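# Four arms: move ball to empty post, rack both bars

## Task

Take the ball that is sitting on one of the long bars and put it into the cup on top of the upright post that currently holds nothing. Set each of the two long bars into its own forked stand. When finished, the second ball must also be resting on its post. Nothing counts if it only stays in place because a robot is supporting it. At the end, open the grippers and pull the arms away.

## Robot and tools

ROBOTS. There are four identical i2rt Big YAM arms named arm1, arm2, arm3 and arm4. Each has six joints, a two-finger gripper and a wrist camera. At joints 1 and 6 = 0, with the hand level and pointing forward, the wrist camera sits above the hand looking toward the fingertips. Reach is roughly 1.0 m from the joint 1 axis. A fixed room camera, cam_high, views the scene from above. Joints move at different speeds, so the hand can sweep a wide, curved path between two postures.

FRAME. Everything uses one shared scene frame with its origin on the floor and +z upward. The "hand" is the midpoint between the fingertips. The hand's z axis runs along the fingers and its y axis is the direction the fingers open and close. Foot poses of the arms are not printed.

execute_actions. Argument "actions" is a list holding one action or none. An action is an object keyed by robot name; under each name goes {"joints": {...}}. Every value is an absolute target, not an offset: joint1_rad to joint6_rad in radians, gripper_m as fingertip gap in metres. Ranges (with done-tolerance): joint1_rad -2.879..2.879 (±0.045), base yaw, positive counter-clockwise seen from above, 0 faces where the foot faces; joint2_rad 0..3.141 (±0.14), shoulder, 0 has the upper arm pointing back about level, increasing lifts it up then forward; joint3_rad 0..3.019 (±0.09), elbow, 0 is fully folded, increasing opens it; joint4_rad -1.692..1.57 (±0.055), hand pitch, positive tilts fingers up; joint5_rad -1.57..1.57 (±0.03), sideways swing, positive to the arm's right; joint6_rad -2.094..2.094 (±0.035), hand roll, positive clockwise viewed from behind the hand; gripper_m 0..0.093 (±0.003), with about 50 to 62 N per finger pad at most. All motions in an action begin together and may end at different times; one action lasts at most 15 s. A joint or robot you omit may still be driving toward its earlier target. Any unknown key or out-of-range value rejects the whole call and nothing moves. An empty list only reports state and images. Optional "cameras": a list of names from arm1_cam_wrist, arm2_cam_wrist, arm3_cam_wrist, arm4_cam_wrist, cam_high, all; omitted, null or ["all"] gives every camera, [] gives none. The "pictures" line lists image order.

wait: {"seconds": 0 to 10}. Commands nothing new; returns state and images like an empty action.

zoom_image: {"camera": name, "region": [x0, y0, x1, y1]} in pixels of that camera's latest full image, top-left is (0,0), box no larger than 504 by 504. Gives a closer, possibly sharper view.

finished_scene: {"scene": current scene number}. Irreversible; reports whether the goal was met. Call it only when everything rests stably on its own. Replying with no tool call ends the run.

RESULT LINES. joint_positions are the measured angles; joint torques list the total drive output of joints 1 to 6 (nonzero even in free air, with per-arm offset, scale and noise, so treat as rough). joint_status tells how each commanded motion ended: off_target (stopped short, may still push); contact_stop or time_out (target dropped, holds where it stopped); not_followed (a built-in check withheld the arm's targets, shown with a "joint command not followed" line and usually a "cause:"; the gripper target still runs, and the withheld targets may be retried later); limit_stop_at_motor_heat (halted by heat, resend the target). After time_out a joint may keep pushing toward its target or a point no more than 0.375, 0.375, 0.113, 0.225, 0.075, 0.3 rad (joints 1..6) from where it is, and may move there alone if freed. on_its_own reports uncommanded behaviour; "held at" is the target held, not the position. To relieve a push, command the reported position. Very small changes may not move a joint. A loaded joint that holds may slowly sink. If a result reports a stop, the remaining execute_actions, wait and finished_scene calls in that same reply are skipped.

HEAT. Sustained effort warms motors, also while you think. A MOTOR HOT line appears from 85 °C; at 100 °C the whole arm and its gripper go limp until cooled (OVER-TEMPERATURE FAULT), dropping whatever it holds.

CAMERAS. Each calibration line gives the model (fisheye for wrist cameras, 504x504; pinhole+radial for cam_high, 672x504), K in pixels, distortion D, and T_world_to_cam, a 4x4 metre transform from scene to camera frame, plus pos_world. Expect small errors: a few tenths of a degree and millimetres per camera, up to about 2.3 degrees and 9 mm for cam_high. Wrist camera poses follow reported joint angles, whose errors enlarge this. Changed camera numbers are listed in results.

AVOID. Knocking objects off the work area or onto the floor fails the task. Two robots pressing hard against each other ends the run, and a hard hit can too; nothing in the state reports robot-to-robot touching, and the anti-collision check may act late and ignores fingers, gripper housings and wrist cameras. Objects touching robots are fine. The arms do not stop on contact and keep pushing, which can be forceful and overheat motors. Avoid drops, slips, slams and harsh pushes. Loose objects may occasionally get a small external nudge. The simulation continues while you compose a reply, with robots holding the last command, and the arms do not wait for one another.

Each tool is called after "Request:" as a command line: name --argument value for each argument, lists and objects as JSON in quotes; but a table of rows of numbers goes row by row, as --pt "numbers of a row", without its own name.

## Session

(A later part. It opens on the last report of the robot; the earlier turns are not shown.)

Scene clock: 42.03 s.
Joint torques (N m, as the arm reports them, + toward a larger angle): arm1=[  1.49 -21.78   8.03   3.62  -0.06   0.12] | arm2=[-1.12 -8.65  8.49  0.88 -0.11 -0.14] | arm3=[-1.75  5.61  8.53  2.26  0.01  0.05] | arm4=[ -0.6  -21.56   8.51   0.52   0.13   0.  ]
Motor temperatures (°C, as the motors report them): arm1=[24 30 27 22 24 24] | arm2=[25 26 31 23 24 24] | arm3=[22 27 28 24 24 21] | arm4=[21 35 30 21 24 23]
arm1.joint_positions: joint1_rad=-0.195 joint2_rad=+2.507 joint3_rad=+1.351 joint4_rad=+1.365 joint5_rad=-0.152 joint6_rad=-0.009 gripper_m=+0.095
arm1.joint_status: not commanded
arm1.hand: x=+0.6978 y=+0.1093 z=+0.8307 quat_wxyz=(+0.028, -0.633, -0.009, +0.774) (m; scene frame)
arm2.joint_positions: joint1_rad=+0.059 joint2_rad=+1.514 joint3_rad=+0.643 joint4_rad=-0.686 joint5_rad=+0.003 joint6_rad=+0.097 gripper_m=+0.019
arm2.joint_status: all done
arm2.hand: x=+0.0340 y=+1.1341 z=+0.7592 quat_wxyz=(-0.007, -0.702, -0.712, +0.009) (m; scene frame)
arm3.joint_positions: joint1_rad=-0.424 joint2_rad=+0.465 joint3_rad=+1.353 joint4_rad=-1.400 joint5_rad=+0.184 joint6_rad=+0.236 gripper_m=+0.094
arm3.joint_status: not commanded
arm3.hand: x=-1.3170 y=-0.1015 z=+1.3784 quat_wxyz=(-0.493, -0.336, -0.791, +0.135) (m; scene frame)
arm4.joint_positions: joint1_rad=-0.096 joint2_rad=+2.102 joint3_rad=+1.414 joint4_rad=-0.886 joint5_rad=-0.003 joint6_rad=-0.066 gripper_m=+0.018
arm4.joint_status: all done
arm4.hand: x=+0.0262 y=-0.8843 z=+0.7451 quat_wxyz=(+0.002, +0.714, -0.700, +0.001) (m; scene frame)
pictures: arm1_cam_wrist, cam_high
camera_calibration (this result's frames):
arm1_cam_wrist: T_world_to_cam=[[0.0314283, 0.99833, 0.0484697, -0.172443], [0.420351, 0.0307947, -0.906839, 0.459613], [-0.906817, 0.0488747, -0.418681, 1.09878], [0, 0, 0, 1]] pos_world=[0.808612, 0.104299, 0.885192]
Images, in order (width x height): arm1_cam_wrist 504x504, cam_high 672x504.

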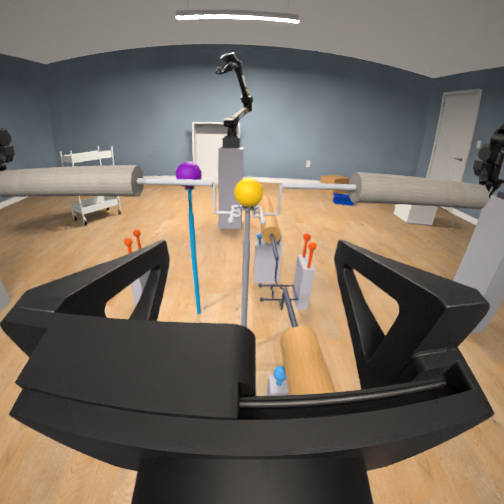

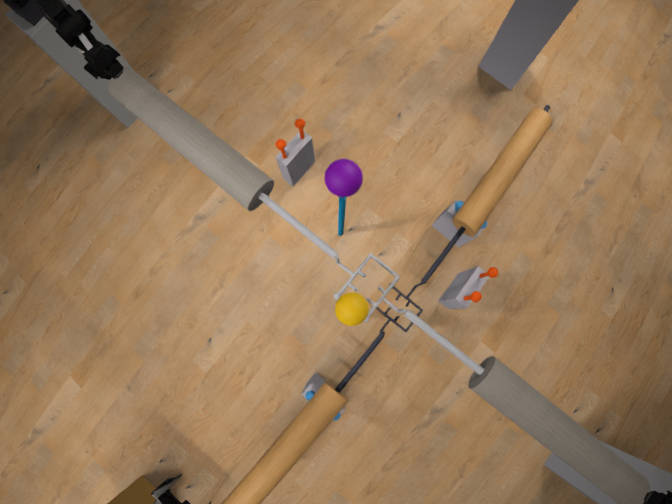

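Request:
execute_actions --actions '[{"arm2":{"joints":{"joint1_rad":-0.185,"joint6_rad":-0.155}},"arm4":{"joints":{"joint1_rad":0.026,"joint6_rad":0.052}}}]' --cameras '["cam_high"]'

Scene clock: 43.77 s.
Joint torques (N m, as the arm reports them, + toward a larger angle): arm1=[  1.51 -21.77   8.03   3.62  -0.06   0.12] | arm2=[-1.21 -8.81  8.82  0.79 -0.11 -0.13] | arm3=[-1.55  5.44  8.55  2.33  0.01  0.05] | arm4=[ -0.74 -21.5    8.64   0.35   0.1    0.01]
Motor temperatures (°C, as the motors report them): arm1=[24 30 27 22 24 24] | arm2=[25 26 31 23 24 24] | arm3=[22 27 28 24 24 21] | arm4=[21 35 30 21 24 23]
arm1.joint_positions: joint1_rad=-0.195 joint2_rad=+2.507 joint3_rad=+1.351 joint4_rad=+1.365 joint5_rad=-0.152 joint6_rad=-0.009 gripper_m=+0.095
arm1.joint_status: not commanded
arm1.hand: x=+0.6978 y=+0.1093 z=+0.8307 quat_wxyz=(+0.028, -0.633, -0.009, +0.774) (m; scene frame)
arm2.joint_positions: joint1_rad=-0.183 joint2_rad=+1.514 joint3_rad=+0.641 joint4_rad=-0.684 joint5_rad=+0.002 joint6_rad=-0.147 gripper_m=+0.019
arm2.joint_status: all done
arm2.hand: x=-0.0426 y=+1.1356 z=+0.7588 quat_wxyz=(-0.006, -0.702, -0.712, +0.010) (m; scene frame)
arm3.joint_positions: joint1_rad=-0.424 joint2_rad=+0.465 joint3_rad=+1.353 joint4_rad=-1.400 joint5_rad=+0.184 joint6_rad=+0.236 gripper_m=+0.094
arm3.joint_status: not commanded
arm3.hand: x=-1.3170 y=-0.1015 z=+1.3784 quat_wxyz=(-0.493, -0.336, -0.791, +0.135) (m; scene frame)
arm4.joint_positions: joint1_rad=+0.031 joint2_rad=+2.100 joint3_rad=+1.412 joint4_rad=-0.881 joint5_rad=-0.002 joint6_rad=+0.061 gripper_m=+0.018
arm4.joint_status: all done
arm4.hand: x=-0.0459 y=-0.8849 z=+0.7456 quat_wxyz=(+0.000, +0.714, -0.700, -0.001) (m; scene frame)
pictures: cam_high
Images, in order (width x height): cam_high 672x504.

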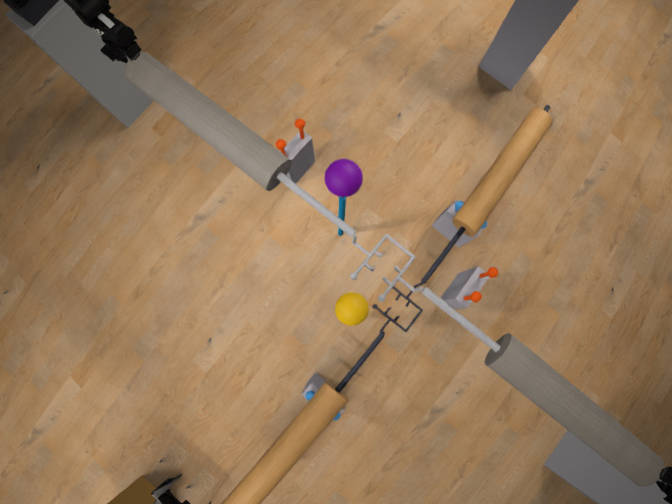

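Request:
execute_actions --actions '[{"arm2":{"joints":{"joint2_rad":1.30,"joint3_rad":0.788,"joint4_rad":-1.017}},"arm4":{"joints":{"joint2_rad":1.925,"joint3_rad":1.535,"joint4_rad":-1.105}}}]' --cameras '["cam_high","arm1_cam_wrist"]'

Scene clock: 45.07 s.
Joint torques (N m, as the arm reports them, + toward a larger angle): arm1=[  1.51 -21.77   8.01   3.61  -0.05   0.13] | arm2=[-1.21 -6.09 12.87 -0.18 -0.11 -0.13] | arm3=[-1.57  5.47  8.51  2.29  0.01  0.06] | arm4=[ -0.71 -18.79  12.63  -0.37   0.07  -0.05]
Motor temperatures (°C, as the motors report them): arm1=[24 30 27 22 24 24] | arm2=[25 26 32 23 24 24] | arm3=[22 27 28 24 24 21] | arm4=[21 35 30 21 24 23]
arm1.joint_positions: joint1_rad=-0.195 joint2_rad=+2.507 joint3_rad=+1.351 joint4_rad=+1.365 joint5_rad=-0.152 joint6_rad=-0.009 gripper_m=+0.095
arm1.joint_status: not commanded
arm1.hand: x=+0.6978 y=+0.1093 z=+0.8307 quat_wxyz=(+0.028, -0.633, -0.009, +0.774) (m; scene frame)
arm2.joint_positions: joint1_rad=-0.183 joint2_rad=+1.301 joint3_rad=+0.740 joint4_rad=-0.994 joint5_rad=+0.002 joint6_rad=-0.148 gripper_m=+0.019
arm2.joint_status: all done
arm2.hand: x=-0.0422 y=+1.1395 z=+0.8495 quat_wxyz=(-0.007, -0.701, -0.713, +0.011) (m; scene frame)
arm3.joint_positions: joint1_rad=-0.424 joint2_rad=+0.465 joint3_rad=+1.353 joint4_rad=-1.400 joint5_rad=+0.184 joint6_rad=+0.236 gripper_m=+0.094
arm3.joint_status: not commanded
arm3.hand: x=-1.3170 y=-0.1015 z=+1.3784 quat_wxyz=(-0.493, -0.336, -0.791, +0.135) (m; scene frame)
arm4.joint_positions: joint1_rad=+0.031 joint2_rad=+1.940 joint3_rad=+1.481 joint4_rad=-1.088 joint5_rad=-0.002 joint6_rad=+0.061 gripper_m=+0.018
arm4.joint_status: all done
arm4.hand: x=-0.0462 y=-0.8819 z=+0.8550 quat_wxyz=(-0.007, +0.714, -0.700, -0.009) (m; scene frame)
pictures: arm1_cam_wrist, cam_high
camera_calibration (this result's frames):
arm1_cam_wrist: T_world_to_cam=[[0.0314283, 0.99833, 0.0484697, -0.172443], [0.420351, 0.0307947, -0.906839, 0.459613], [-0.906817, 0.0488747, -0.418681, 1.09878], [0, 0, 0, 1]] pos_world=[0.808612, 0.104299, 0.885192]
Images, in order (width x height): arm1_cam_wrist 504x504, cam_high 672x504.

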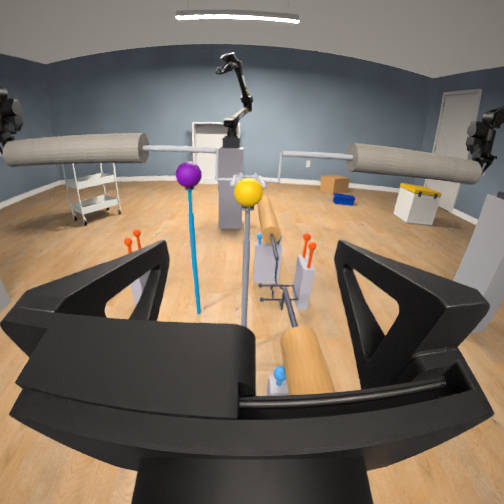

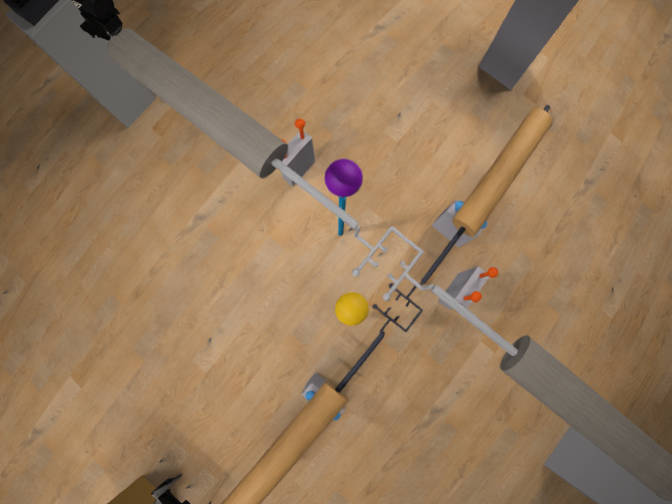

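Request:
execute_actions --actions '[{"arm2":{"joints":{"joint1_rad":-0.497,"joint2_rad":1.37,"joint3_rad":0.862,"joint4_rad":-1.03,"joint6_rad":-0.465}},"arm4":{"joints":{"joint1_rad":0.203,"joint2_rad":1.972,"joint3_rad":1.61,"joint4_rad":-1.148,"joint6_rad":0.232}}}]' --cameras '["cam_high"]'

Scene clock: 46.80 s.
Joint torques (N m, as the arm reports them, + toward a larger angle): arm1=[  1.52 -21.71   8.02   3.61  -0.05   0.13] | arm2=[-1.7  -8.73 11.37  0.34  0.   -0.1 ] | arm3=[-1.44  5.55  8.57  2.27  0.01  0.04] | arm4=[ -1.06 -20.05  12.07  -0.07   0.04   0.02]
Motor temperatures (°C, as the motors report them): arm1=[24 30 27 22 24 24] | arm2=[25 26 32 23 24 24] | arm3=[22 27 28 24 24 21] | arm4=[21 35 31 21 24 23]
arm1.joint_positions: joint1_rad=-0.195 joint2_rad=+2.507 joint3_rad=+1.351 joint4_rad=+1.365 joint5_rad=-0.152 joint6_rad=-0.009 gripper_m=+0.095
arm1.joint_status: not commanded
arm1.hand: x=+0.6978 y=+0.1093 z=+0.8307 quat_wxyz=(+0.028, -0.633, -0.009, +0.774) (m; scene frame)
arm2.joint_positions: joint1_rad=-0.491 joint2_rad=+1.384 joint3_rad=+0.834 joint4_rad=-1.022 joint5_rad=-0.001 joint6_rad=-0.456 gripper_m=+0.019
arm2.joint_status: all done
arm2.hand: x=-0.1467 y=+1.1400 z=+0.8546 quat_wxyz=(-0.003, -0.702, -0.713, +0.003) (m; scene frame)
arm3.joint_positions: joint1_rad=-0.424 joint2_rad=+0.465 joint3_rad=+1.353 joint4_rad=-1.400 joint5_rad=+0.184 joint6_rad=+0.236 gripper_m=+0.094
arm3.joint_status: not commanded
arm3.hand: x=-1.3170 y=-0.1015 z=+1.3784 quat_wxyz=(-0.493, -0.336, -0.791, +0.135) (m; scene frame)
arm4.joint_positions: joint1_rad=+0.208 joint2_rad=+1.999 joint3_rad=+1.562 joint4_rad=-1.135 joint5_rad=+0.000 joint6_rad=+0.239 gripper_m=+0.018
arm4.joint_status: all done
arm4.hand: x=-0.1492 y=-0.8827 z=+0.8504 quat_wxyz=(+0.000, +0.714, -0.700, +0.001) (m; scene frame)
pictures: cam_high
Images, in order (width x height): cam_high 672x504.

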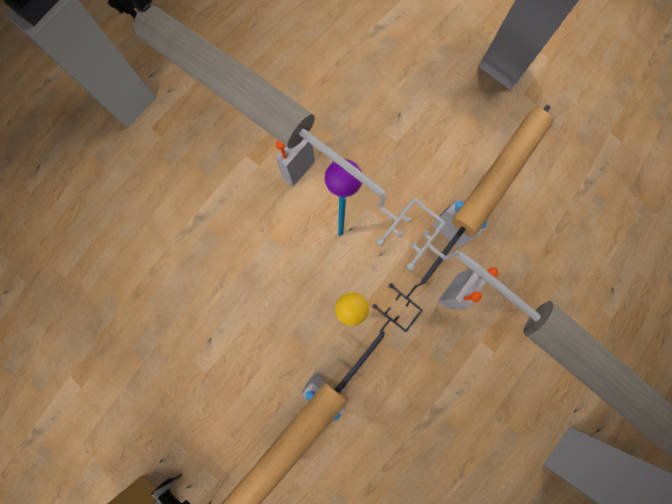

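Request:
execute_actions --actions '[{"arm2":{"joints":{"joint1_rad":-0.74,"joint2_rad":1.597,"joint3_rad":0.982,"joint4_rad":-0.9,"joint6_rad":-0.71}},"arm4":{"joints":{"joint1_rad":0.383,"joint2_rad":2.09,"joint3_rad":1.678,"joint4_rad":-1.072,"joint6_rad":0.41}}}]' --cameras '["cam_high"]'

Scene clock: 48.63 s.
Joint torques (N m, as the arm reports them, + toward a larger angle): arm1=[  1.62 -21.89   8.02   3.57  -0.05   0.11] | arm2=[ -1.7  -12.87  10.     0.51  -0.16  -0.18] | arm3=[-1.54  5.56  8.55  2.28  0.01  0.06] | arm4=[ -1.45 -22.4   12.4    0.     0.04  -0.02]
Motor temperatures (°C, as the motors report them): arm1=[24 30 27 22 24 24] | arm2=[25 26 32 23 24 24] | arm3=[22 27 28 24 24 21] | arm4=[21 35 31 21 24 23]
arm1.joint_positions: joint1_rad=-0.195 joint2_rad=+2.507 joint3_rad=+1.351 joint4_rad=+1.365 joint5_rad=-0.152 joint6_rad=-0.009 gripper_m=+0.095
arm1.joint_status: not commanded
arm1.hand: x=+0.6978 y=+0.1093 z=+0.8307 quat_wxyz=(+0.028, -0.633, -0.009, +0.774) (m; scene frame)
arm2.joint_positions: joint1_rad=-0.731 joint2_rad=+1.621 joint3_rad=+0.960 joint4_rad=-0.897 joint5_rad=+0.002 joint6_rad=-0.698 gripper_m=+0.019
arm2.joint_status: all done
arm2.hand: x=-0.2606 y=+1.1294 z=+0.8102 quat_wxyz=(-0.003, -0.701, -0.713, +0.010) (m; scene frame)
arm3.joint_positions: joint1_rad=-0.424 joint2_rad=+0.465 joint3_rad=+1.353 joint4_rad=-1.400 joint5_rad=+0.184 joint6_rad=+0.236 gripper_m=+0.094
arm3.joint_status: not commanded
arm3.hand: x=-1.3170 y=-0.1015 z=+1.3784 quat_wxyz=(-0.493, -0.336, -0.791, +0.135) (m; scene frame)
arm4.joint_positions: joint1_rad=+0.392 joint2_rad=+2.126 joint3_rad=+1.621 joint4_rad=-1.062 joint5_rad=+0.000 joint6_rad=+0.420 gripper_m=+0.018
arm4.joint_status: all done
arm4.hand: x=-0.2623 y=-0.8944 z=+0.7969 quat_wxyz=(-0.001, +0.715, -0.699, -0.001) (m; scene frame)
pictures: cam_high
Images, in order (width x height): cam_high 672x504.

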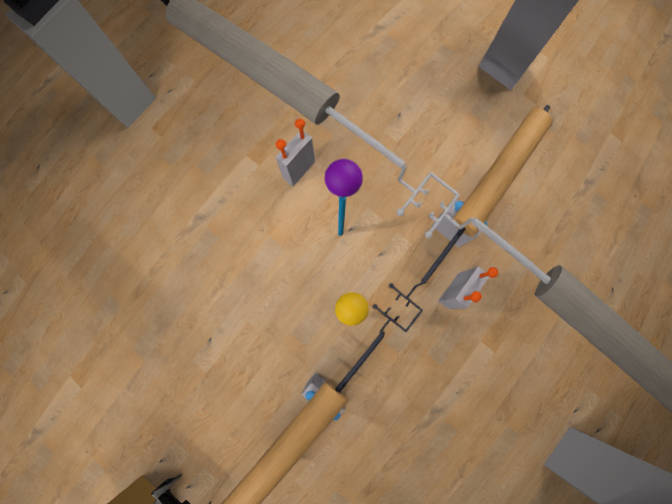

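Request:
execute_actions --actions '[{"arm2":{"joints":{"joint1_rad":-0.68,"joint2_rad":1.92,"joint3_rad":0.998,"joint4_rad":-0.6,"joint6_rad":-0.645}},"arm4":{"joints":{"joint1_rad":0.407,"joint2_rad":2.228,"joint3_rad":1.474,"joint4_rad":-0.775,"joint6_rad":0.435}}}]' --cameras '["cam_high"]'

Scene clock: 50.20 s.
Joint torques (N m, as the arm reports them, + toward a larger angle): arm1=[  1.57 -21.79   8.     3.6   -0.06   0.12] | arm2=[ -1.4  -16.25   7.93   0.84  -0.11  -0.03] | arm3=[-1.68  5.58  8.54  2.31  0.    0.05] | arm4=[ -0.53 -22.37   7.25   0.21  -0.05   0.12]
Motor temperatures (°C, as the motors report them): arm1=[24 30 27 22 24 24] | arm2=[25 27 32 23 24 24] | arm3=[22 27 28 24 24 21] | arm4=[21 35 31 21 24 23]
arm1.joint_positions: joint1_rad=-0.195 joint2_rad=+2.507 joint3_rad=+1.351 joint4_rad=+1.365 joint5_rad=-0.152 joint6_rad=-0.009 gripper_m=+0.095
arm1.joint_status: not commanded
arm1.hand: x=+0.6978 y=+0.1093 z=+0.8307 quat_wxyz=(+0.028, -0.633, -0.009, +0.774) (m; scene frame)
arm2.joint_positions: joint1_rad=-0.674 joint2_rad=+1.951 joint3_rad=+0.974 joint4_rad=-0.603 joint5_rad=+0.001 joint6_rad=-0.649 gripper_m=+0.019
arm2.joint_status: all done
arm2.hand: x=-0.2554 y=+1.0948 z=+0.6797 quat_wxyz=(-0.002, -0.698, -0.716, -0.001) (m; scene frame)
arm3.joint_positions: joint1_rad=-0.424 joint2_rad=+0.465 joint3_rad=+1.353 joint4_rad=-1.400 joint5_rad=+0.184 joint6_rad=+0.236 gripper_m=+0.094
arm3.joint_status: not commanded
arm3.hand: x=-1.3170 y=-0.1015 z=+1.3784 quat_wxyz=(-0.493, -0.336, -0.791, +0.135) (m; scene frame)
arm4.joint_positions: joint1_rad=+0.404 joint2_rad=+2.269 joint3_rad=+1.466 joint4_rad=-0.777 joint5_rad=+0.002 joint6_rad=+0.430 gripper_m=+0.018
arm4.joint_status: all done
arm4.hand: x=-0.2537 y=-0.9284 z=+0.6671 quat_wxyz=(+0.000, +0.716, -0.698, +0.006) (m; scene frame)
pictures: cam_high
Images, in order (width x height): cam_high 672x504.

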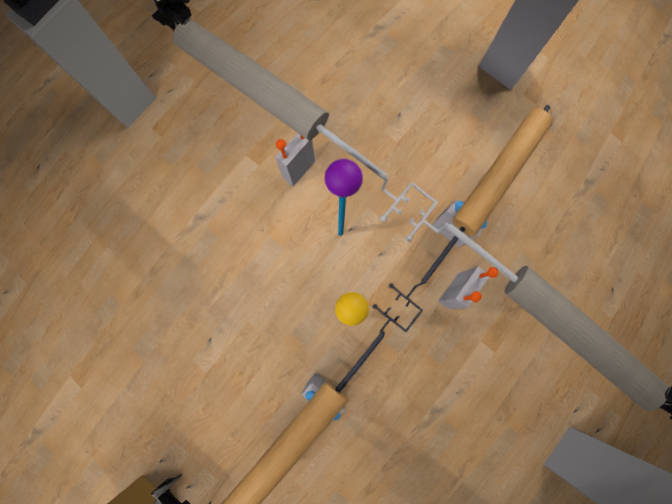

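Request:
execute_actions --actions '[{"arm2":{"joints":{"joint1_rad":-0.642,"joint2_rad":2.108,"joint3_rad":1.13,"joint4_rad":-0.523,"joint6_rad":-0.6}},"arm4":{"joints":{"joint1_rad":0.45,"joint2_rad":2.283,"joint3_rad":1.364,"joint4_rad":-0.602,"joint6_rad":0.478}}}]' --cameras '[]'

Scene clock: 52.17 s.
Joint torques (N m, as the arm reports them, + toward a larger angle): arm1=[  1.55 -21.85   8.02   3.62  -0.06   0.12] | arm2=[ -0.16 -16.93   7.6    1.3   -0.11   0.12] | arm3=[-1.63  5.5   8.59  2.27  0.02  0.05] | arm4=[ -0.45 -21.23   6.53   0.74   0.1    0.14]
Motor temperatures (°C, as the motors report them): arm1=[24 31 27 22 24 24] | arm2=[25 27 32 23 24 24] | arm3=[22 27 29 24 24 21] | arm4=[21 36 31 21 24 23]
arm1.joint_positions: joint1_rad=-0.195 joint2_rad=+2.507 joint3_rad=+1.351 joint4_rad=+1.365 joint5_rad=-0.152 joint6_rad=-0.009 gripper_m=+0.095
arm1.joint_status: not commanded
arm1.hand: x=+0.6978 y=+0.1093 z=+0.8307 quat_wxyz=(+0.028, -0.633, -0.009, +0.774) (m; scene frame)
arm2.joint_positions: joint1_rad=-0.648 joint2_rad=+2.133 joint3_rad=+1.106 joint4_rad=-0.533 joint5_rad=+0.000 joint6_rad=-0.619 gripper_m=+0.019
arm2.joint_status: all done
arm2.hand: x=-0.2712 y=+1.0512 z=+0.6275 quat_wxyz=(-0.004, -0.699, -0.715, +0.008) (m; scene frame)
arm3.joint_positions: joint1_rad=-0.424 joint2_rad=+0.465 joint3_rad=+1.353 joint4_rad=-1.400 joint5_rad=+0.184 joint6_rad=+0.236 gripper_m=+0.094
arm3.joint_status: not commanded
arm3.hand: x=-1.3170 y=-0.1015 z=+1.3784 quat_wxyz=(-0.493, -0.336, -0.791, +0.135) (m; scene frame)
arm4.joint_positions: joint1_rad=+0.452 joint2_rad=+2.312 joint3_rad=+1.351 joint4_rad=-0.613 joint5_rad=-0.001 joint6_rad=+0.473 gripper_m=+0.018
arm4.joint_status: all done
arm4.hand: x=-0.2621 y=-0.9722 z=+0.6157 quat_wxyz=(+0.001, +0.718, -0.697, +0.002) (m; scene frame)
pictures: none
No camera images: the call's "cameras" was empty. Leave "cameras" out to get every camera's image.

Request:
execute_actions --actions '[{"arm2":{"joints":{"joint1_rad":-0.59,"joint2_rad":2.325,"joint3_rad":1.275,"joint4_rad":-0.458,"joint6_rad":-0.552}},"arm4":{"joints":{"joint1_rad":0.487,"joint2_rad":2.403,"joint3_rad":1.31,"joint4_rad":-0.425,"joint6_rad":0.52}}}]' --cameras '["cam_high","arm1_cam_wrist"]'

Scene clock: 53.50 s.
Joint torques (N m, as the arm reports them, + toward a larger angle): arm1=[  1.44 -21.9    8.03   3.6   -0.06   0.12] | arm2=[ -0.57 -18.88   6.77   1.    -0.17   0.04] | arm3=[-1.69  5.69  8.55  2.33  0.02  0.05] | arm4=[ -0.6  -21.4    5.04   0.53   0.11   0.14]
Motor temperatures (°C, as the motors report them): arm1=[24 31 27 22 24 24] | arm2=[25 27 32 23 24 24] | arm3=[22 27 29 24 24 21] | arm4=[21 36 30 21 24 23]
arm1.joint_positions: joint1_rad=-0.195 joint2_rad=+2.507 joint3_rad=+1.351 joint4_rad=+1.365 joint5_rad=-0.152 joint6_rad=-0.009 gripper_m=+0.095
arm1.joint_status: not commanded
arm1.hand: x=+0.6978 y=+0.1093 z=+0.8307 quat_wxyz=(+0.028, -0.633, -0.009, +0.774) (m; scene frame)
arm2.joint_positions: joint1_rad=-0.592 joint2_rad=+2.353 joint3_rad=+1.252 joint4_rad=-0.465 joint5_rad=+0.002 joint6_rad=-0.563 gripper_m=+0.019
arm2.joint_status: all done
arm2.hand: x=-0.2641 y=+1.0107 z=+0.5505 quat_wxyz=(-0.002, -0.699, -0.715, +0.006) (m; scene frame)
arm3.joint_positions: joint1_rad=-0.424 joint2_rad=+0.465 joint3_rad=+1.353 joint4_rad=-1.400 joint5_rad=+0.184 joint6_rad=+0.236 gripper_m=+0.094
arm3.joint_status: not commanded
arm3.hand: x=-1.3170 y=-0.1015 z=+1.3784 quat_wxyz=(-0.493, -0.336, -0.791, +0.135) (m; scene frame)
arm4.joint_positions: joint1_rad=+0.490 joint2_rad=+2.441 joint3_rad=+1.298 joint4_rad=-0.434 joint5_rad=-0.002 joint6_rad=+0.515 gripper_m=+0.018
arm4.joint_status: all done
arm4.hand: x=-0.2629 y=-1.0115 z=+0.5400 quat_wxyz=(+0.002, +0.716, -0.698, +0.004) (m; scene frame)
pictures: arm1_cam_wrist, cam_high
camera_calibration (this result's frames):
arm1_cam_wrist: T_world_to_cam=[[0.0314283, 0.99833, 0.0484697, -0.172443], [0.420351, 0.0307947, -0.906839, 0.459613], [-0.906817, 0.0488747, -0.418681, 1.09878], [0, 0, 0, 1]] pos_world=[0.808612, 0.104299, 0.885192]
Images, in order (width x height): arm1_cam_wrist 504x504, cam_high 672x504.

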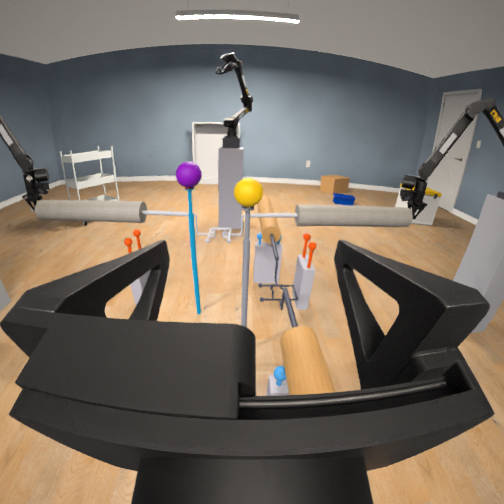

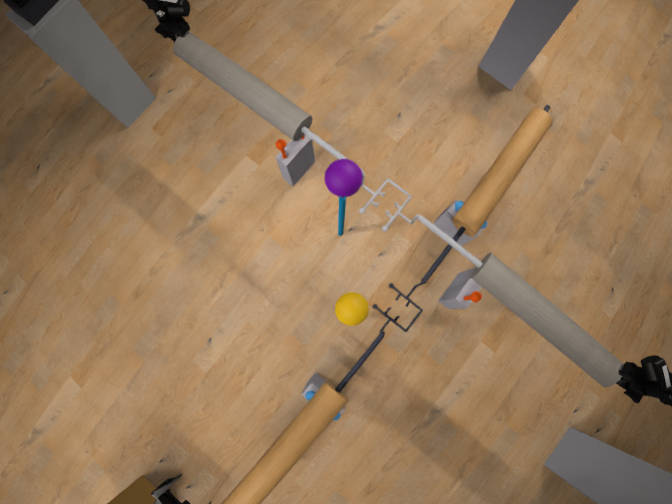

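Request:
execute_actions --actions '[{"arm2":{"joints":{"joint2_rad":2.444,"joint3_rad":1.32,"joint4_rad":-0.388}},"arm4":{"joints":{"joint2_rad":2.523,"joint3_rad":1.395,"joint4_rad":-0.364}}}]' --cameras '["cam_high","arm1_cam_wrist"]'

Scene clock: 54.97 s.
Joint torques (N m, as the arm reports them, + toward a larger angle): arm1=[  1.45 -21.73   8.03   3.61  -0.06   0.11] | arm2=[ -1.23 -19.25   6.6    1.02  -0.11   0.03] | arm3=[-1.66  5.43  8.52  2.33  0.01  0.06] | arm4=[ -0.56 -20.78   6.52   0.66   0.02   0.15]
Motor temperatures (°C, as the motors report them): arm1=[24 31 27 22 24 24] | arm2=[25 27 32 23 24 24] | arm3=[22 27 29 24 24 21] | arm4=[21 36 30 21 24 23]
arm1.joint_positions: joint1_rad=-0.195 joint2_rad=+2.507 joint3_rad=+1.351 joint4_rad=+1.365 joint5_rad=-0.152 joint6_rad=-0.009 gripper_m=+0.095
arm1.joint_status: not commanded
arm1.hand: x=+0.6978 y=+0.1093 z=+0.8307 quat_wxyz=(+0.028, -0.633, -0.009, +0.774) (m; scene frame)
arm2.joint_positions: joint1_rad=-0.592 joint2_rad=+2.468 joint3_rad=+1.292 joint4_rad=-0.397 joint5_rad=+0.001 joint6_rad=-0.562 gripper_m=+0.019
arm2.joint_status: all done
arm2.hand: x=-0.2617 y=+1.0139 z=+0.5011 quat_wxyz=(-0.002, -0.700, -0.714, +0.002) (m; scene frame)
arm3.joint_positions: joint1_rad=-0.424 joint2_rad=+0.465 joint3_rad=+1.353 joint4_rad=-1.400 joint5_rad=+0.184 joint6_rad=+0.236 gripper_m=+0.094
arm3.joint_status: not commanded
arm3.hand: x=-1.3170 y=-0.1015 z=+1.3784 quat_wxyz=(-0.493, -0.336, -0.791, +0.135) (m; scene frame)
arm4.joint_positions: joint1_rad=+0.490 joint2_rad=+2.554 joint3_rad=+1.358 joint4_rad=-0.375 joint5_rad=+0.000 joint6_rad=+0.517 gripper_m=+0.018
arm4.joint_status: all done
arm4.hand: x=-0.2638 y=-1.0087 z=+0.4937 quat_wxyz=(+0.000, +0.715, -0.699, +0.001) (m; scene frame)
pictures: arm1_cam_wrist, cam_high
camera_calibration (this result's frames):
arm1_cam_wrist: T_world_to_cam=[[0.0314283, 0.99833, 0.0484697, -0.172443], [0.420351, 0.0307947, -0.906839, 0.459613], [-0.906817, 0.0488747, -0.418681, 1.09878], [0, 0, 0, 1]] pos_world=[0.808612, 0.104299, 0.885192]
Images, in order (width x height): arm1_cam_wrist 504x504, cam_high 672x504.

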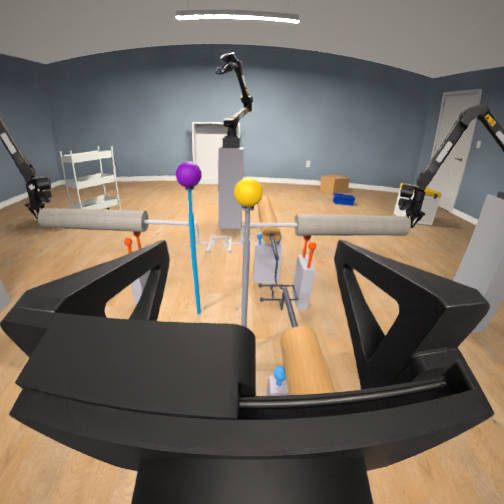

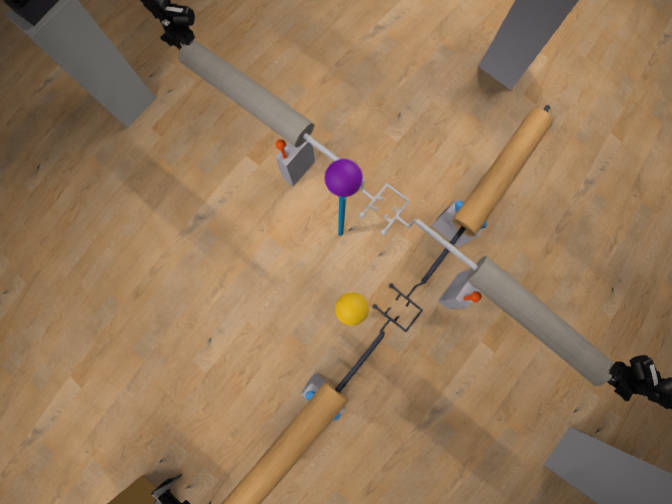

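Request:
zoom_image --camera "cam_high" --region '[250,90,350,200]'

Request:
zoom_image --camera "cam_high" --region '[430,220,540,330]'

Region (250, 90, 350, 200) of cam_high's 672x504 image, scaled by 4.582, with more detail than that image has; it fills the left 458 columns of this view, and the rest is white.

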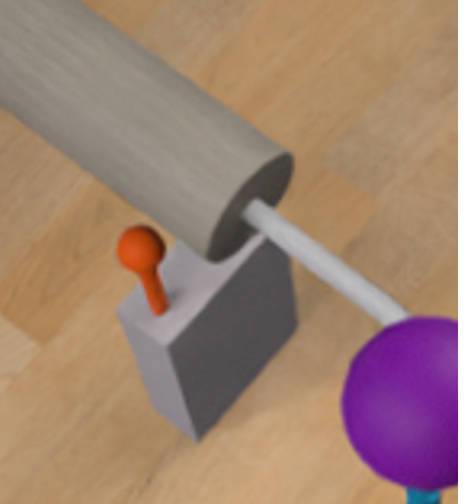

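Region (430, 220, 540, 330) of cam_high's 672x504 image, scaled by 4.582, with more detail than that image has.

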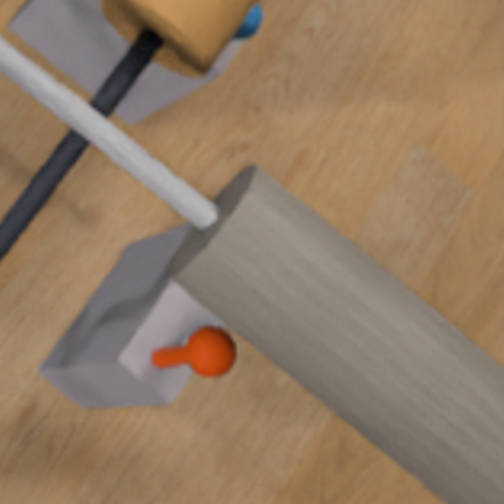

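Request:
execute_actions --actions '[{"arm2":{"joints":{"joint2_rad":2.545,"joint3_rad":1.378,"joint4_rad":-0.346}},"arm4":{"joints":{"joint2_rad":2.621,"joint3_rad":1.458,"joint4_rad":-0.33}}}]' --cameras '["cam_high","arm1_cam_wrist"]'

Scene clock: 56.03 s.
Joint torques (N m, as the arm reports them, + toward a larger angle): arm1=[  1.56 -21.85   8.01   3.62  -0.06   0.12] | arm2=[ -0.43 -19.81   6.19   1.08  -0.15   0.03] | arm3=[-1.65  5.38  8.49  2.32  0.02  0.05] | arm4=[ -0.7  -20.48   6.53   0.64   0.05   0.14]
Motor temperatures (°C, as the motors report them): arm1=[24 31 27 22 24 24] | arm2=[25 28 32 23 24 24] | arm3=[22 27 29 24 24 21] | arm4=[21 36 30 21 24 23]
arm1.joint_positions: joint1_rad=-0.195 joint2_rad=+2.507 joint3_rad=+1.351 joint4_rad=+1.365 joint5_rad=-0.152 joint6_rad=-0.009 gripper_m=+0.095
arm1.joint_status: not commanded
arm1.hand: x=+0.6978 y=+0.1093 z=+0.8307 quat_wxyz=(+0.028, -0.633, -0.009, +0.774) (m; scene frame)
arm2.joint_positions: joint1_rad=-0.593 joint2_rad=+2.567 joint3_rad=+1.350 joint4_rad=-0.357 joint5_rad=+0.002 joint6_rad=-0.561 gripper_m=+0.019
arm2.joint_status: all done
arm2.hand: x=-0.2630 y=+1.0120 z=+0.4613 quat_wxyz=(-0.002, -0.700, -0.714, +0.002) (m; scene frame)
arm3.joint_positions: joint1_rad=-0.424 joint2_rad=+0.465 joint3_rad=+1.353 joint4_rad=-1.400 joint5_rad=+0.184 joint6_rad=+0.236 gripper_m=+0.094
arm3.joint_status: not commanded
arm3.hand: x=-1.3170 y=-0.1015 z=+1.3784 quat_wxyz=(-0.493, -0.336, -0.791, +0.135) (m; scene frame)
arm4.joint_positions: joint1_rad=+0.490 joint2_rad=+2.652 joint3_rad=+1.419 joint4_rad=-0.344 joint5_rad=-0.001 joint6_rad=+0.517 gripper_m=+0.018
arm4.joint_status: all done
arm4.hand: x=-0.2633 y=-1.0104 z=+0.4534 quat_wxyz=(+0.001, +0.716, -0.699, +0.004) (m; scene frame)
pictures: arm1_cam_wrist, cam_high
camera_calibration (this result's frames):
arm1_cam_wrist: T_world_to_cam=[[0.0314283, 0.99833, 0.0484697, -0.172443], [0.420351, 0.0307947, -0.906839, 0.459613], [-0.906817, 0.0488747, -0.418681, 1.09878], [0, 0, 0, 1]] pos_world=[0.808612, 0.104299, 0.885192]
Images, in order (width x height): arm1_cam_wrist 504x504, cam_high 672x504.

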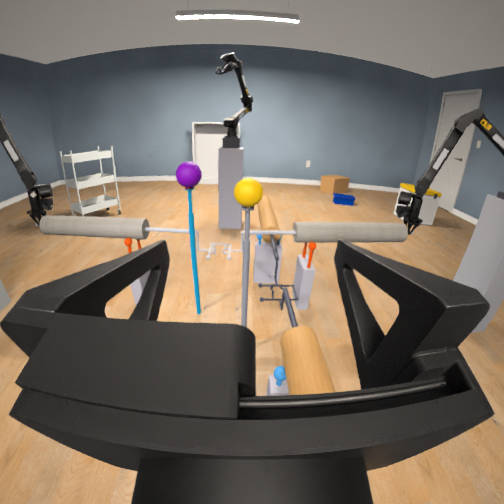

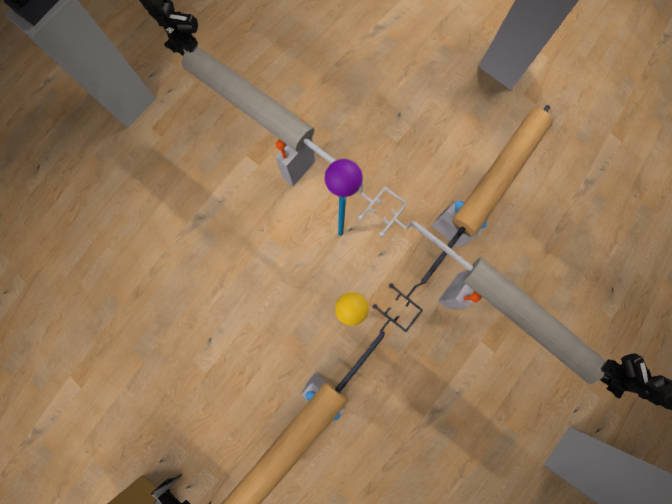

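Request:
execute_actions --actions '[{"arm2":{"joints":{"joint2_rad":2.56}},"arm4":{"joints":{"joint2_rad":2.635}}}]' --cameras '["arm1_cam_wrist"]'

Scene clock: 56.57 s.
Joint torques (N m, as the arm reports them, + toward a larger angle): arm1=[  1.49 -21.86   8.     3.61  -0.06   0.12] | arm2=[ -0.72 -18.32   6.15   1.11  -0.13   0.03] | arm3=[-1.65  5.44  8.55  2.26  0.02  0.06] | arm4=[ -0.36 -19.98   6.45   0.74   0.1    0.13]
Motor temperatures (°C, as the motors report them): arm1=[24 31 27 22 24 24] | arm2=[25 28 32 23 24 24] | arm3=[22 27 29 24 24 21] | arm4=[21 36 29 21 24 23]
arm1.joint_positions: joint1_rad=-0.195 joint2_rad=+2.507 joint3_rad=+1.351 joint4_rad=+1.365 joint5_rad=-0.152 joint6_rad=-0.009 gripper_m=+0.095
arm1.joint_status: not commanded
arm1.hand: x=+0.6978 y=+0.1093 z=+0.8307 quat_wxyz=(+0.028, -0.633, -0.009, +0.774) (m; scene frame)
arm2.joint_positions: joint1_rad=-0.593 joint2_rad=+2.567 joint3_rad=+1.350 joint4_rad=-0.357 joint5_rad=+0.002 joint6_rad=-0.561 gripper_m=+0.019
arm2.joint_status: all done
arm2.hand: x=-0.2630 y=+1.0120 z=+0.4613 quat_wxyz=(-0.002, -0.700, -0.714, +0.002) (m; scene frame)
arm3.joint_positions: joint1_rad=-0.424 joint2_rad=+0.465 joint3_rad=+1.353 joint4_rad=-1.400 joint5_rad=+0.184 joint6_rad=+0.236 gripper_m=+0.094
arm3.joint_status: not commanded
arm3.hand: x=-1.3170 y=-0.1015 z=+1.3784 quat_wxyz=(-0.493, -0.336, -0.791, +0.135) (m; scene frame)
arm4.joint_positions: joint1_rad=+0.490 joint2_rad=+2.652 joint3_rad=+1.419 joint4_rad=-0.344 joint5_rad=-0.001 joint6_rad=+0.517 gripper_m=+0.018
arm4.joint_status: all done
arm4.hand: x=-0.2633 y=-1.0104 z=+0.4534 quat_wxyz=(+0.001, +0.716, -0.699, +0.004) (m; scene frame)
pictures: arm1_cam_wrist
camera_calibration (this result's frames):
arm1_cam_wrist: T_world_to_cam=[[0.0314283, 0.99833, 0.0484697, -0.172443], [0.420351, 0.0307947, -0.906839, 0.459613], [-0.906817, 0.0488747, -0.418681, 1.09878], [0, 0, 0, 1]] pos_world=[0.808612, 0.104299, 0.885192]
Images, in order (width x height): arm1_cam_wrist 504x504.

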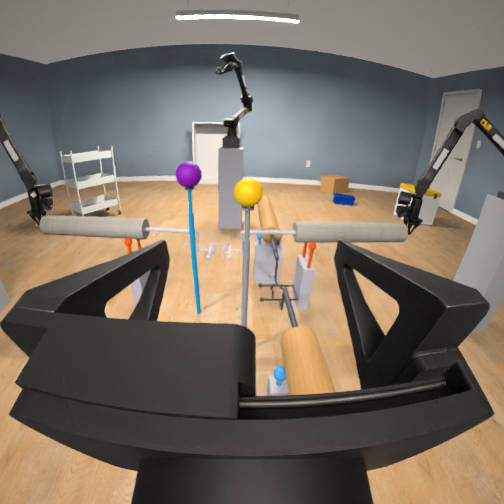

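Request:
execute_actions --actions '[{"arm2":{"joints":{"joint2_rad":2.574}},"arm4":{"joints":{"joint2_rad":2.65}}}]' --cameras '["cam_high"]'

Scene clock: 57.17 s.
Joint torques (N m, as the arm reports them, + toward a larger angle): arm1=[  1.48 -21.82   8.     3.65  -0.06   0.11] | arm2=[ -0.6  -17.65   5.99   1.13  -0.13   0.02] | arm3=[-1.53  5.52  8.56  2.3   0.01  0.05] | arm4=[ -0.75 -19.16   6.15   0.65   0.06   0.11]
Motor temperatures (°C, as the motors report them): arm1=[24 31 27 22 24 24] | arm2=[25 28 31 23 24 24] | arm3=[22 27 29 24 24 21] | arm4=[21 36 29 21 24 23]
arm1.joint_positions: joint1_rad=-0.195 joint2_rad=+2.507 joint3_rad=+1.351 joint4_rad=+1.365 joint5_rad=-0.152 joint6_rad=-0.009 gripper_m=+0.095
arm1.joint_status: not commanded
arm1.hand: x=+0.6978 y=+0.1093 z=+0.8307 quat_wxyz=(+0.028, -0.633, -0.009, +0.774) (m; scene frame)
arm2.joint_positions: joint1_rad=-0.593 joint2_rad=+2.572 joint3_rad=+1.353 joint4_rad=-0.357 joint5_rad=+0.002 joint6_rad=-0.561 gripper_m=+0.019
arm2.joint_status: all done
arm2.hand: x=-0.2626 y=+1.0127 z=+0.4591 quat_wxyz=(-0.001, -0.700, -0.714, +0.001) (m; scene frame)
arm3.joint_positions: joint1_rad=-0.424 joint2_rad=+0.465 joint3_rad=+1.353 joint4_rad=-1.400 joint5_rad=+0.184 joint6_rad=+0.236 gripper_m=+0.094
arm3.joint_status: not commanded
arm3.hand: x=-1.3170 y=-0.1015 z=+1.3784 quat_wxyz=(-0.493, -0.336, -0.791, +0.135) (m; scene frame)
arm4.joint_positions: joint1_rad=+0.490 joint2_rad=+2.658 joint3_rad=+1.424 joint4_rad=-0.344 joint5_rad=-0.001 joint6_rad=+0.517 gripper_m=+0.018
arm4.joint_status: all done
arm4.hand: x=-0.2633 y=-1.0103 z=+0.4509 quat_wxyz=(+0.001, +0.716, -0.699, +0.004) (m; scene frame)
pictures: cam_high
Images, in order (width x height): cam_high 672x504.

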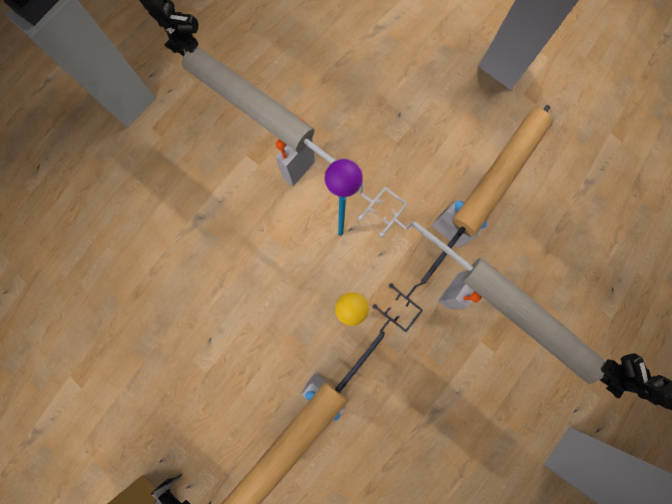

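Request:
execute_actions --actions '[{"arm2":{"joints":{"gripper_m":0.09}},"arm4":{"joints":{"gripper_m":0.09}}}]' --cameras '["cam_high","arm2_cam_wrist","arm4_cam_wrist"]'

Scene clock: 57.97 s.
Joint torques (N m, as the arm reports them, + toward a larger angle): arm1=[  1.45 -21.76   8.03   3.64  -0.06   0.12] | arm2=[ -0.17 -17.96   5.38   1.11  -0.16   0.02] | arm3=[-1.55  5.33  8.52  2.3   0.01  0.05] | arm4=[ -1.28 -19.8    5.32   0.83   0.12   0.13]
Motor temperatures (°C, as the motors report them): arm1=[24 31 27 22 24 24] | arm2=[25 28 31 23 24 24] | arm3=[22 27 29 24 24 21] | arm4=[21 36 29 21 24 23]
arm1.joint_positions: joint1_rad=-0.195 joint2_rad=+2.507 joint3_rad=+1.351 joint4_rad=+1.365 joint5_rad=-0.152 joint6_rad=-0.009 gripper_m=+0.095
arm1.joint_status: not commanded
arm1.hand: x=+0.6978 y=+0.1093 z=+0.8307 quat_wxyz=(+0.028, -0.633, -0.009, +0.774) (m; scene frame)
arm2.joint_positions: joint1_rad=-0.593 joint2_rad=+2.572 joint3_rad=+1.361 joint4_rad=-0.357 joint5_rad=+0.002 joint6_rad=-0.561 gripper_m=+0.090
arm2.joint_status: all done
arm2.hand: x=-0.2652 y=+1.0084 z=+0.4603 quat_wxyz=(-0.002, -0.700, -0.714, +0.005) (m; scene frame)
arm3.joint_positions: joint1_rad=-0.424 joint2_rad=+0.465 joint3_rad=+1.353 joint4_rad=-1.400 joint5_rad=+0.184 joint6_rad=+0.236 gripper_m=+0.094
arm3.joint_status: not commanded
arm3.hand: x=-1.3170 y=-0.1015 z=+1.3784 quat_wxyz=(-0.493, -0.336, -0.791, +0.135) (m; scene frame)
arm4.joint_positions: joint1_rad=+0.490 joint2_rad=+2.658 joint3_rad=+1.434 joint4_rad=-0.344 joint5_rad=-0.002 joint6_rad=+0.517 gripper_m=+0.090
arm4.joint_status: all done
arm4.hand: x=-0.2664 y=-1.0054 z=+0.4521 quat_wxyz=(+0.001, +0.716, -0.699, +0.000) (m; scene frame)
pictures: arm2_cam_wrist, arm4_cam_wrist, cam_high
camera_calibration (this result's frames):
arm2_cam_wrist: T_world_to_cam=[[-0.999746, -0.0048583, 0.0220064, -0.270515], [0.00913134, 0.805413, 0.592643, -1.08076], [-0.0206035, 0.592694, -0.805164, -0.108274], [0, 0, 0, 1]] pos_world=[-0.262809, 0.933319, 0.559282]
arm4_cam_wrist: T_world_to_cam=[[0.999817, 0.0189956, -0.0022621, 0.284462], [0.0168679, -0.819631, 0.572643, -1.0733], [0.00902362, -0.572576, -0.819802, -0.0775586], [0, 0, 0, 1]] pos_world=[-0.265606, -0.92952, 0.551677]
Images, in order (width x height): arm2_cam_wrist 504x504, arm4_cam_wrist 504x504, cam_high 672x504.

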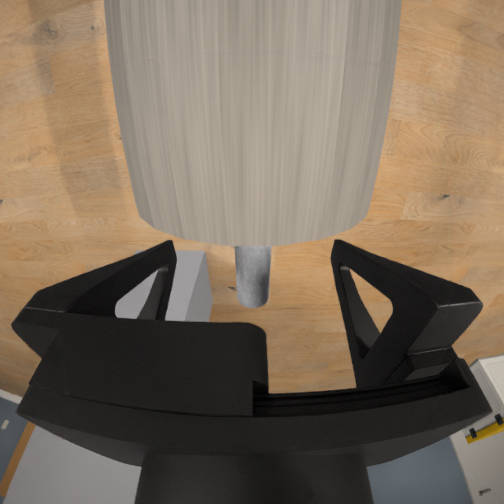

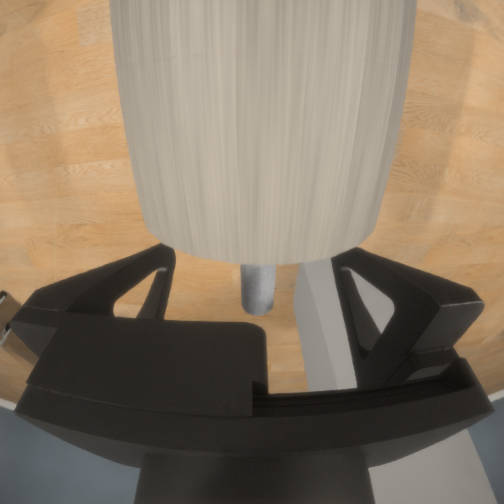

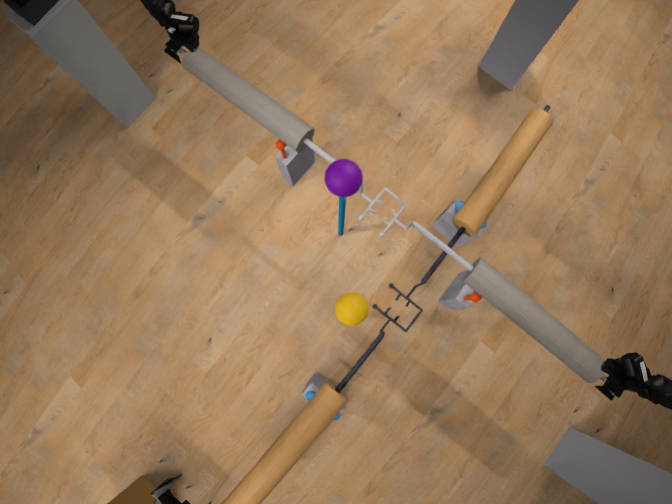

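Request:
execute_actions --actions '[{"arm2":{"joints":{"joint3_rad":1.27}},"arm4":{"joints":{"joint3_rad":1.345}},"arm1":{"joints":{"joint2_rad":1.9}}}]' --cameras '["cam_high"]'

Scene clock: 59.93 s.
Joint torques (N m, as the arm reports them, + toward a larger angle): arm1=[  1.53 -18.71  10.93   1.96  -0.01   0.12] | arm2=[ -0.75 -16.17   3.52   0.81  -0.15   0.02] | arm3=[-1.5   5.46  8.52  2.32  0.    0.04] | arm4=[ -0.46 -18.11   3.26   0.47   0.1    0.09]
Motor temperatures (°C, as the motors report them): arm1=[24 31 28 22 24 24] | arm2=[25 28 31 23 24 24] | arm3=[22 27 29 24 24 21] | arm4=[21 36 28 21 24 23]
arm1.joint_positions: joint1_rad=-0.195 joint2_rad=+1.909 joint3_rad=+1.362 joint4_rad=+1.385 joint5_rad=-0.152 joint6_rad=-0.009 gripper_m=+0.095
arm1.joint_status: all done
arm1.hand: x=+0.7528 y=+0.0950 z=+1.2773 quat_wxyz=(+0.061, -0.364, -0.045, +0.928) (m; scene frame)
arm2.joint_positions: joint1_rad=-0.593 joint2_rad=+2.564 joint3_rad=+1.263 joint4_rad=-0.354 joint5_rad=+0.002 joint6_rad=-0.561 gripper_m=+0.090
arm2.joint_status: all done
arm2.hand: x=-0.2367 y=+1.0557 z=+0.4529 quat_wxyz=(+0.008, -0.700, -0.714, -0.037) (m; scene frame)
arm3.joint_positions: joint1_rad=-0.424 joint2_rad=+0.465 joint3_rad=+1.353 joint4_rad=-1.400 joint5_rad=+0.184 joint6_rad=+0.236 gripper_m=+0.094
arm3.joint_status: not commanded
arm3.hand: x=-1.3170 y=-0.1015 z=+1.3784 quat_wxyz=(-0.493, -0.336, -0.791, +0.135) (m; scene frame)
arm4.joint_positions: joint1_rad=+0.490 joint2_rad=+2.651 joint3_rad=+1.340 joint4_rad=-0.341 joint5_rad=-0.002 joint6_rad=+0.517 gripper_m=+0.090
arm4.joint_status: all done
arm4.hand: x=-0.2393 y=-1.0507 z=+0.4458 quat_wxyz=(+0.011, +0.715, -0.698, +0.040) (m; scene frame)
pictures: cam_high
Images, in order (width x height): cam_high 672x504.

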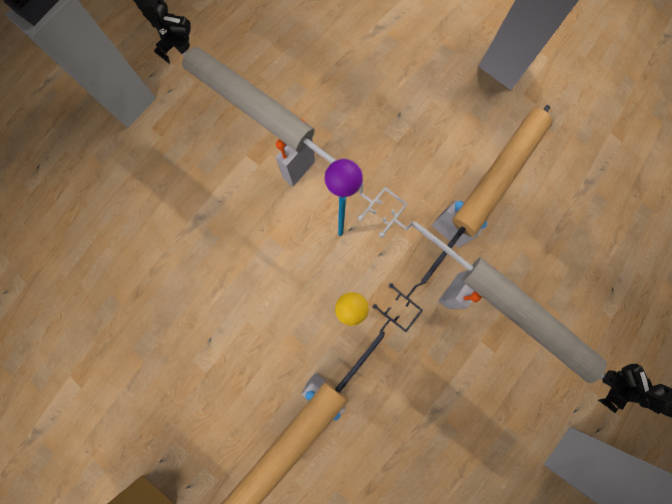

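Request:
execute_actions --actions '[{"arm2":{"joints":{"joint2_rad":2.3,"joint3_rad":0.97,"joint4_rad":-0.3}},"arm4":{"joints":{"joint2_rad":2.36,"joint3_rad":1.03,"joint4_rad":-0.3}}}]'

Scene clock: 61.73 s.
Joint torques (N m, as the arm reports them, + toward a larger angle): arm1=[  1.53 -19.24  10.85   1.84  -0.01   0.12] | arm2=[ -0.68 -12.78   2.66   1.12  -0.16   0.03] | arm3=[-1.62  5.37  8.56  2.31  0.01  0.04] | arm4=[ -0.21 -14.01   2.28   0.76   0.1    0.13]
Motor temperatures (°C, as the motors report them): arm1=[24 31 28 22 24 24] | arm2=[25 28 31 23 24 24] | arm3=[22 27 29 24 24 21] | arm4=[21 35 28 21 24 23]
arm1.joint_positions: joint1_rad=-0.195 joint2_rad=+1.909 joint3_rad=+1.362 joint4_rad=+1.385 joint5_rad=-0.152 joint6_rad=-0.009 gripper_m=+0.095
arm1.joint_status: not commanded
arm1.hand: x=+0.7528 y=+0.0950 z=+1.2773 quat_wxyz=(+0.061, -0.364, -0.045, +0.928) (m; scene frame)
arm2.joint_positions: joint1_rad=-0.593 joint2_rad=+2.277 joint3_rad=+0.974 joint4_rad=-0.313 joint5_rad=+0.002 joint6_rad=-0.561 gripper_m=+0.090
arm2.joint_status: all done
arm2.hand: x=-0.2116 y=+1.0982 z=+0.5455 quat_wxyz=(+0.004, -0.700, -0.714, -0.019) (m; scene frame)
arm3.joint_positions: joint1_rad=-0.424 joint2_rad=+0.465 joint3_rad=+1.353 joint4_rad=-1.400 joint5_rad=+0.184 joint6_rad=+0.236 gripper_m=+0.094
arm3.joint_status: not commanded
arm3.hand: x=-1.3170 y=-0.1015 z=+1.3784 quat_wxyz=(-0.493, -0.336, -0.791, +0.135) (m; scene frame)
arm4.joint_positions: joint1_rad=+0.490 joint2_rad=+2.348 joint3_rad=+1.035 joint4_rad=-0.315 joint5_rad=-0.002 joint6_rad=+0.517 gripper_m=+0.090
arm4.joint_status: all done
arm4.hand: x=-0.2151 y=-1.0911 z=+0.5489 quat_wxyz=(+0.008, +0.715, -0.698, +0.029) (m; scene frame)
pictures: arm1_cam_wrist, arm2_cam_wrist, arm3_cam_wrist, arm4_cam_wrist, cam_high
camera_calibration (this result's frames):
arm1_cam_wrist: T_world_to_cam=[[0.0812707, 0.988605, 0.126709, -0.318105], [-0.182168, 0.139722, -0.97329, 1.37001], [-0.979903, 0.0560176, 0.191448, 0.61134], [0, 0, 0, 1]] pos_world=[0.874478, 0.0888148, 1.25668]
arm2_cam_wrist: T_world_to_cam=[[-0.999979, -0.00544798, -0.00359042, -0.203756], [-0.00649597, 0.779716, 0.626099, -1.19742], [-0.000611467, 0.626109, -0.779735, -0.138128], [0, 0, 0, 1]] pos_world=[-0.211614, 1.01902, 0.641269]
arm3_cam_wrist: T_world_to_cam=[[-0.666167, -0.736291, -0.118731, -0.787542], [-0.633129, 0.642451, -0.431745, -0.165062], [0.394169, -0.212442, -0.894147, 1.85295], [0, 0, 0, 1]] pos_world=[-1.35952, -0.0801713, 1.49204]
arm4_cam_wrist: T_world_to_cam=[[0.999428, 0.0196138, 0.0275647, 0.219177], [-0.00145286, -0.789149, 0.6142, -1.19329], [0.0337994, -0.613889, -0.788669, -0.104582], [0, 0, 0, 1]] pos_world=[-0.21725, -1.01018, 0.644397]
Images, in order (width x height): arm1_cam_wrist 504x504, arm2_cam_wrist 504x504, arm3_cam_wrist 504x504, arm4_cam_wrist 504x504, cam_high 672x504.

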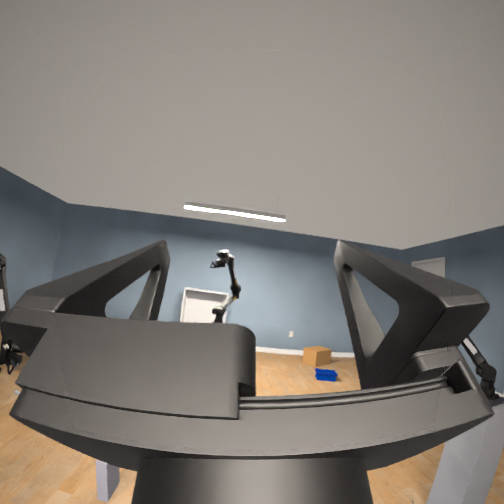

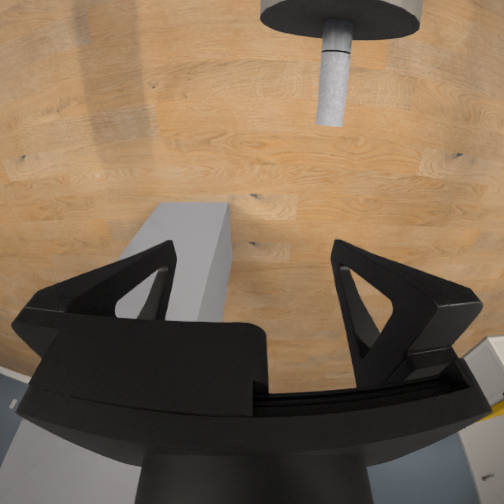

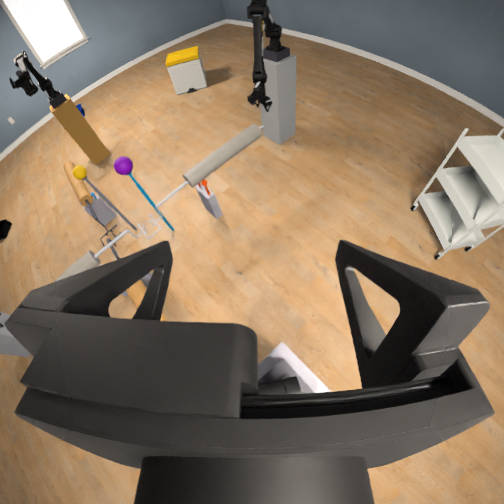

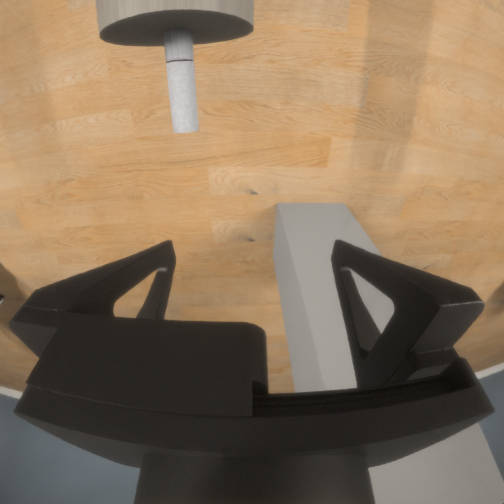

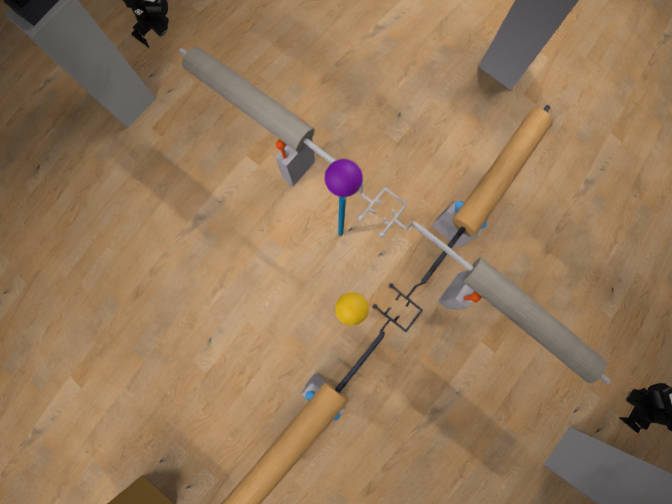

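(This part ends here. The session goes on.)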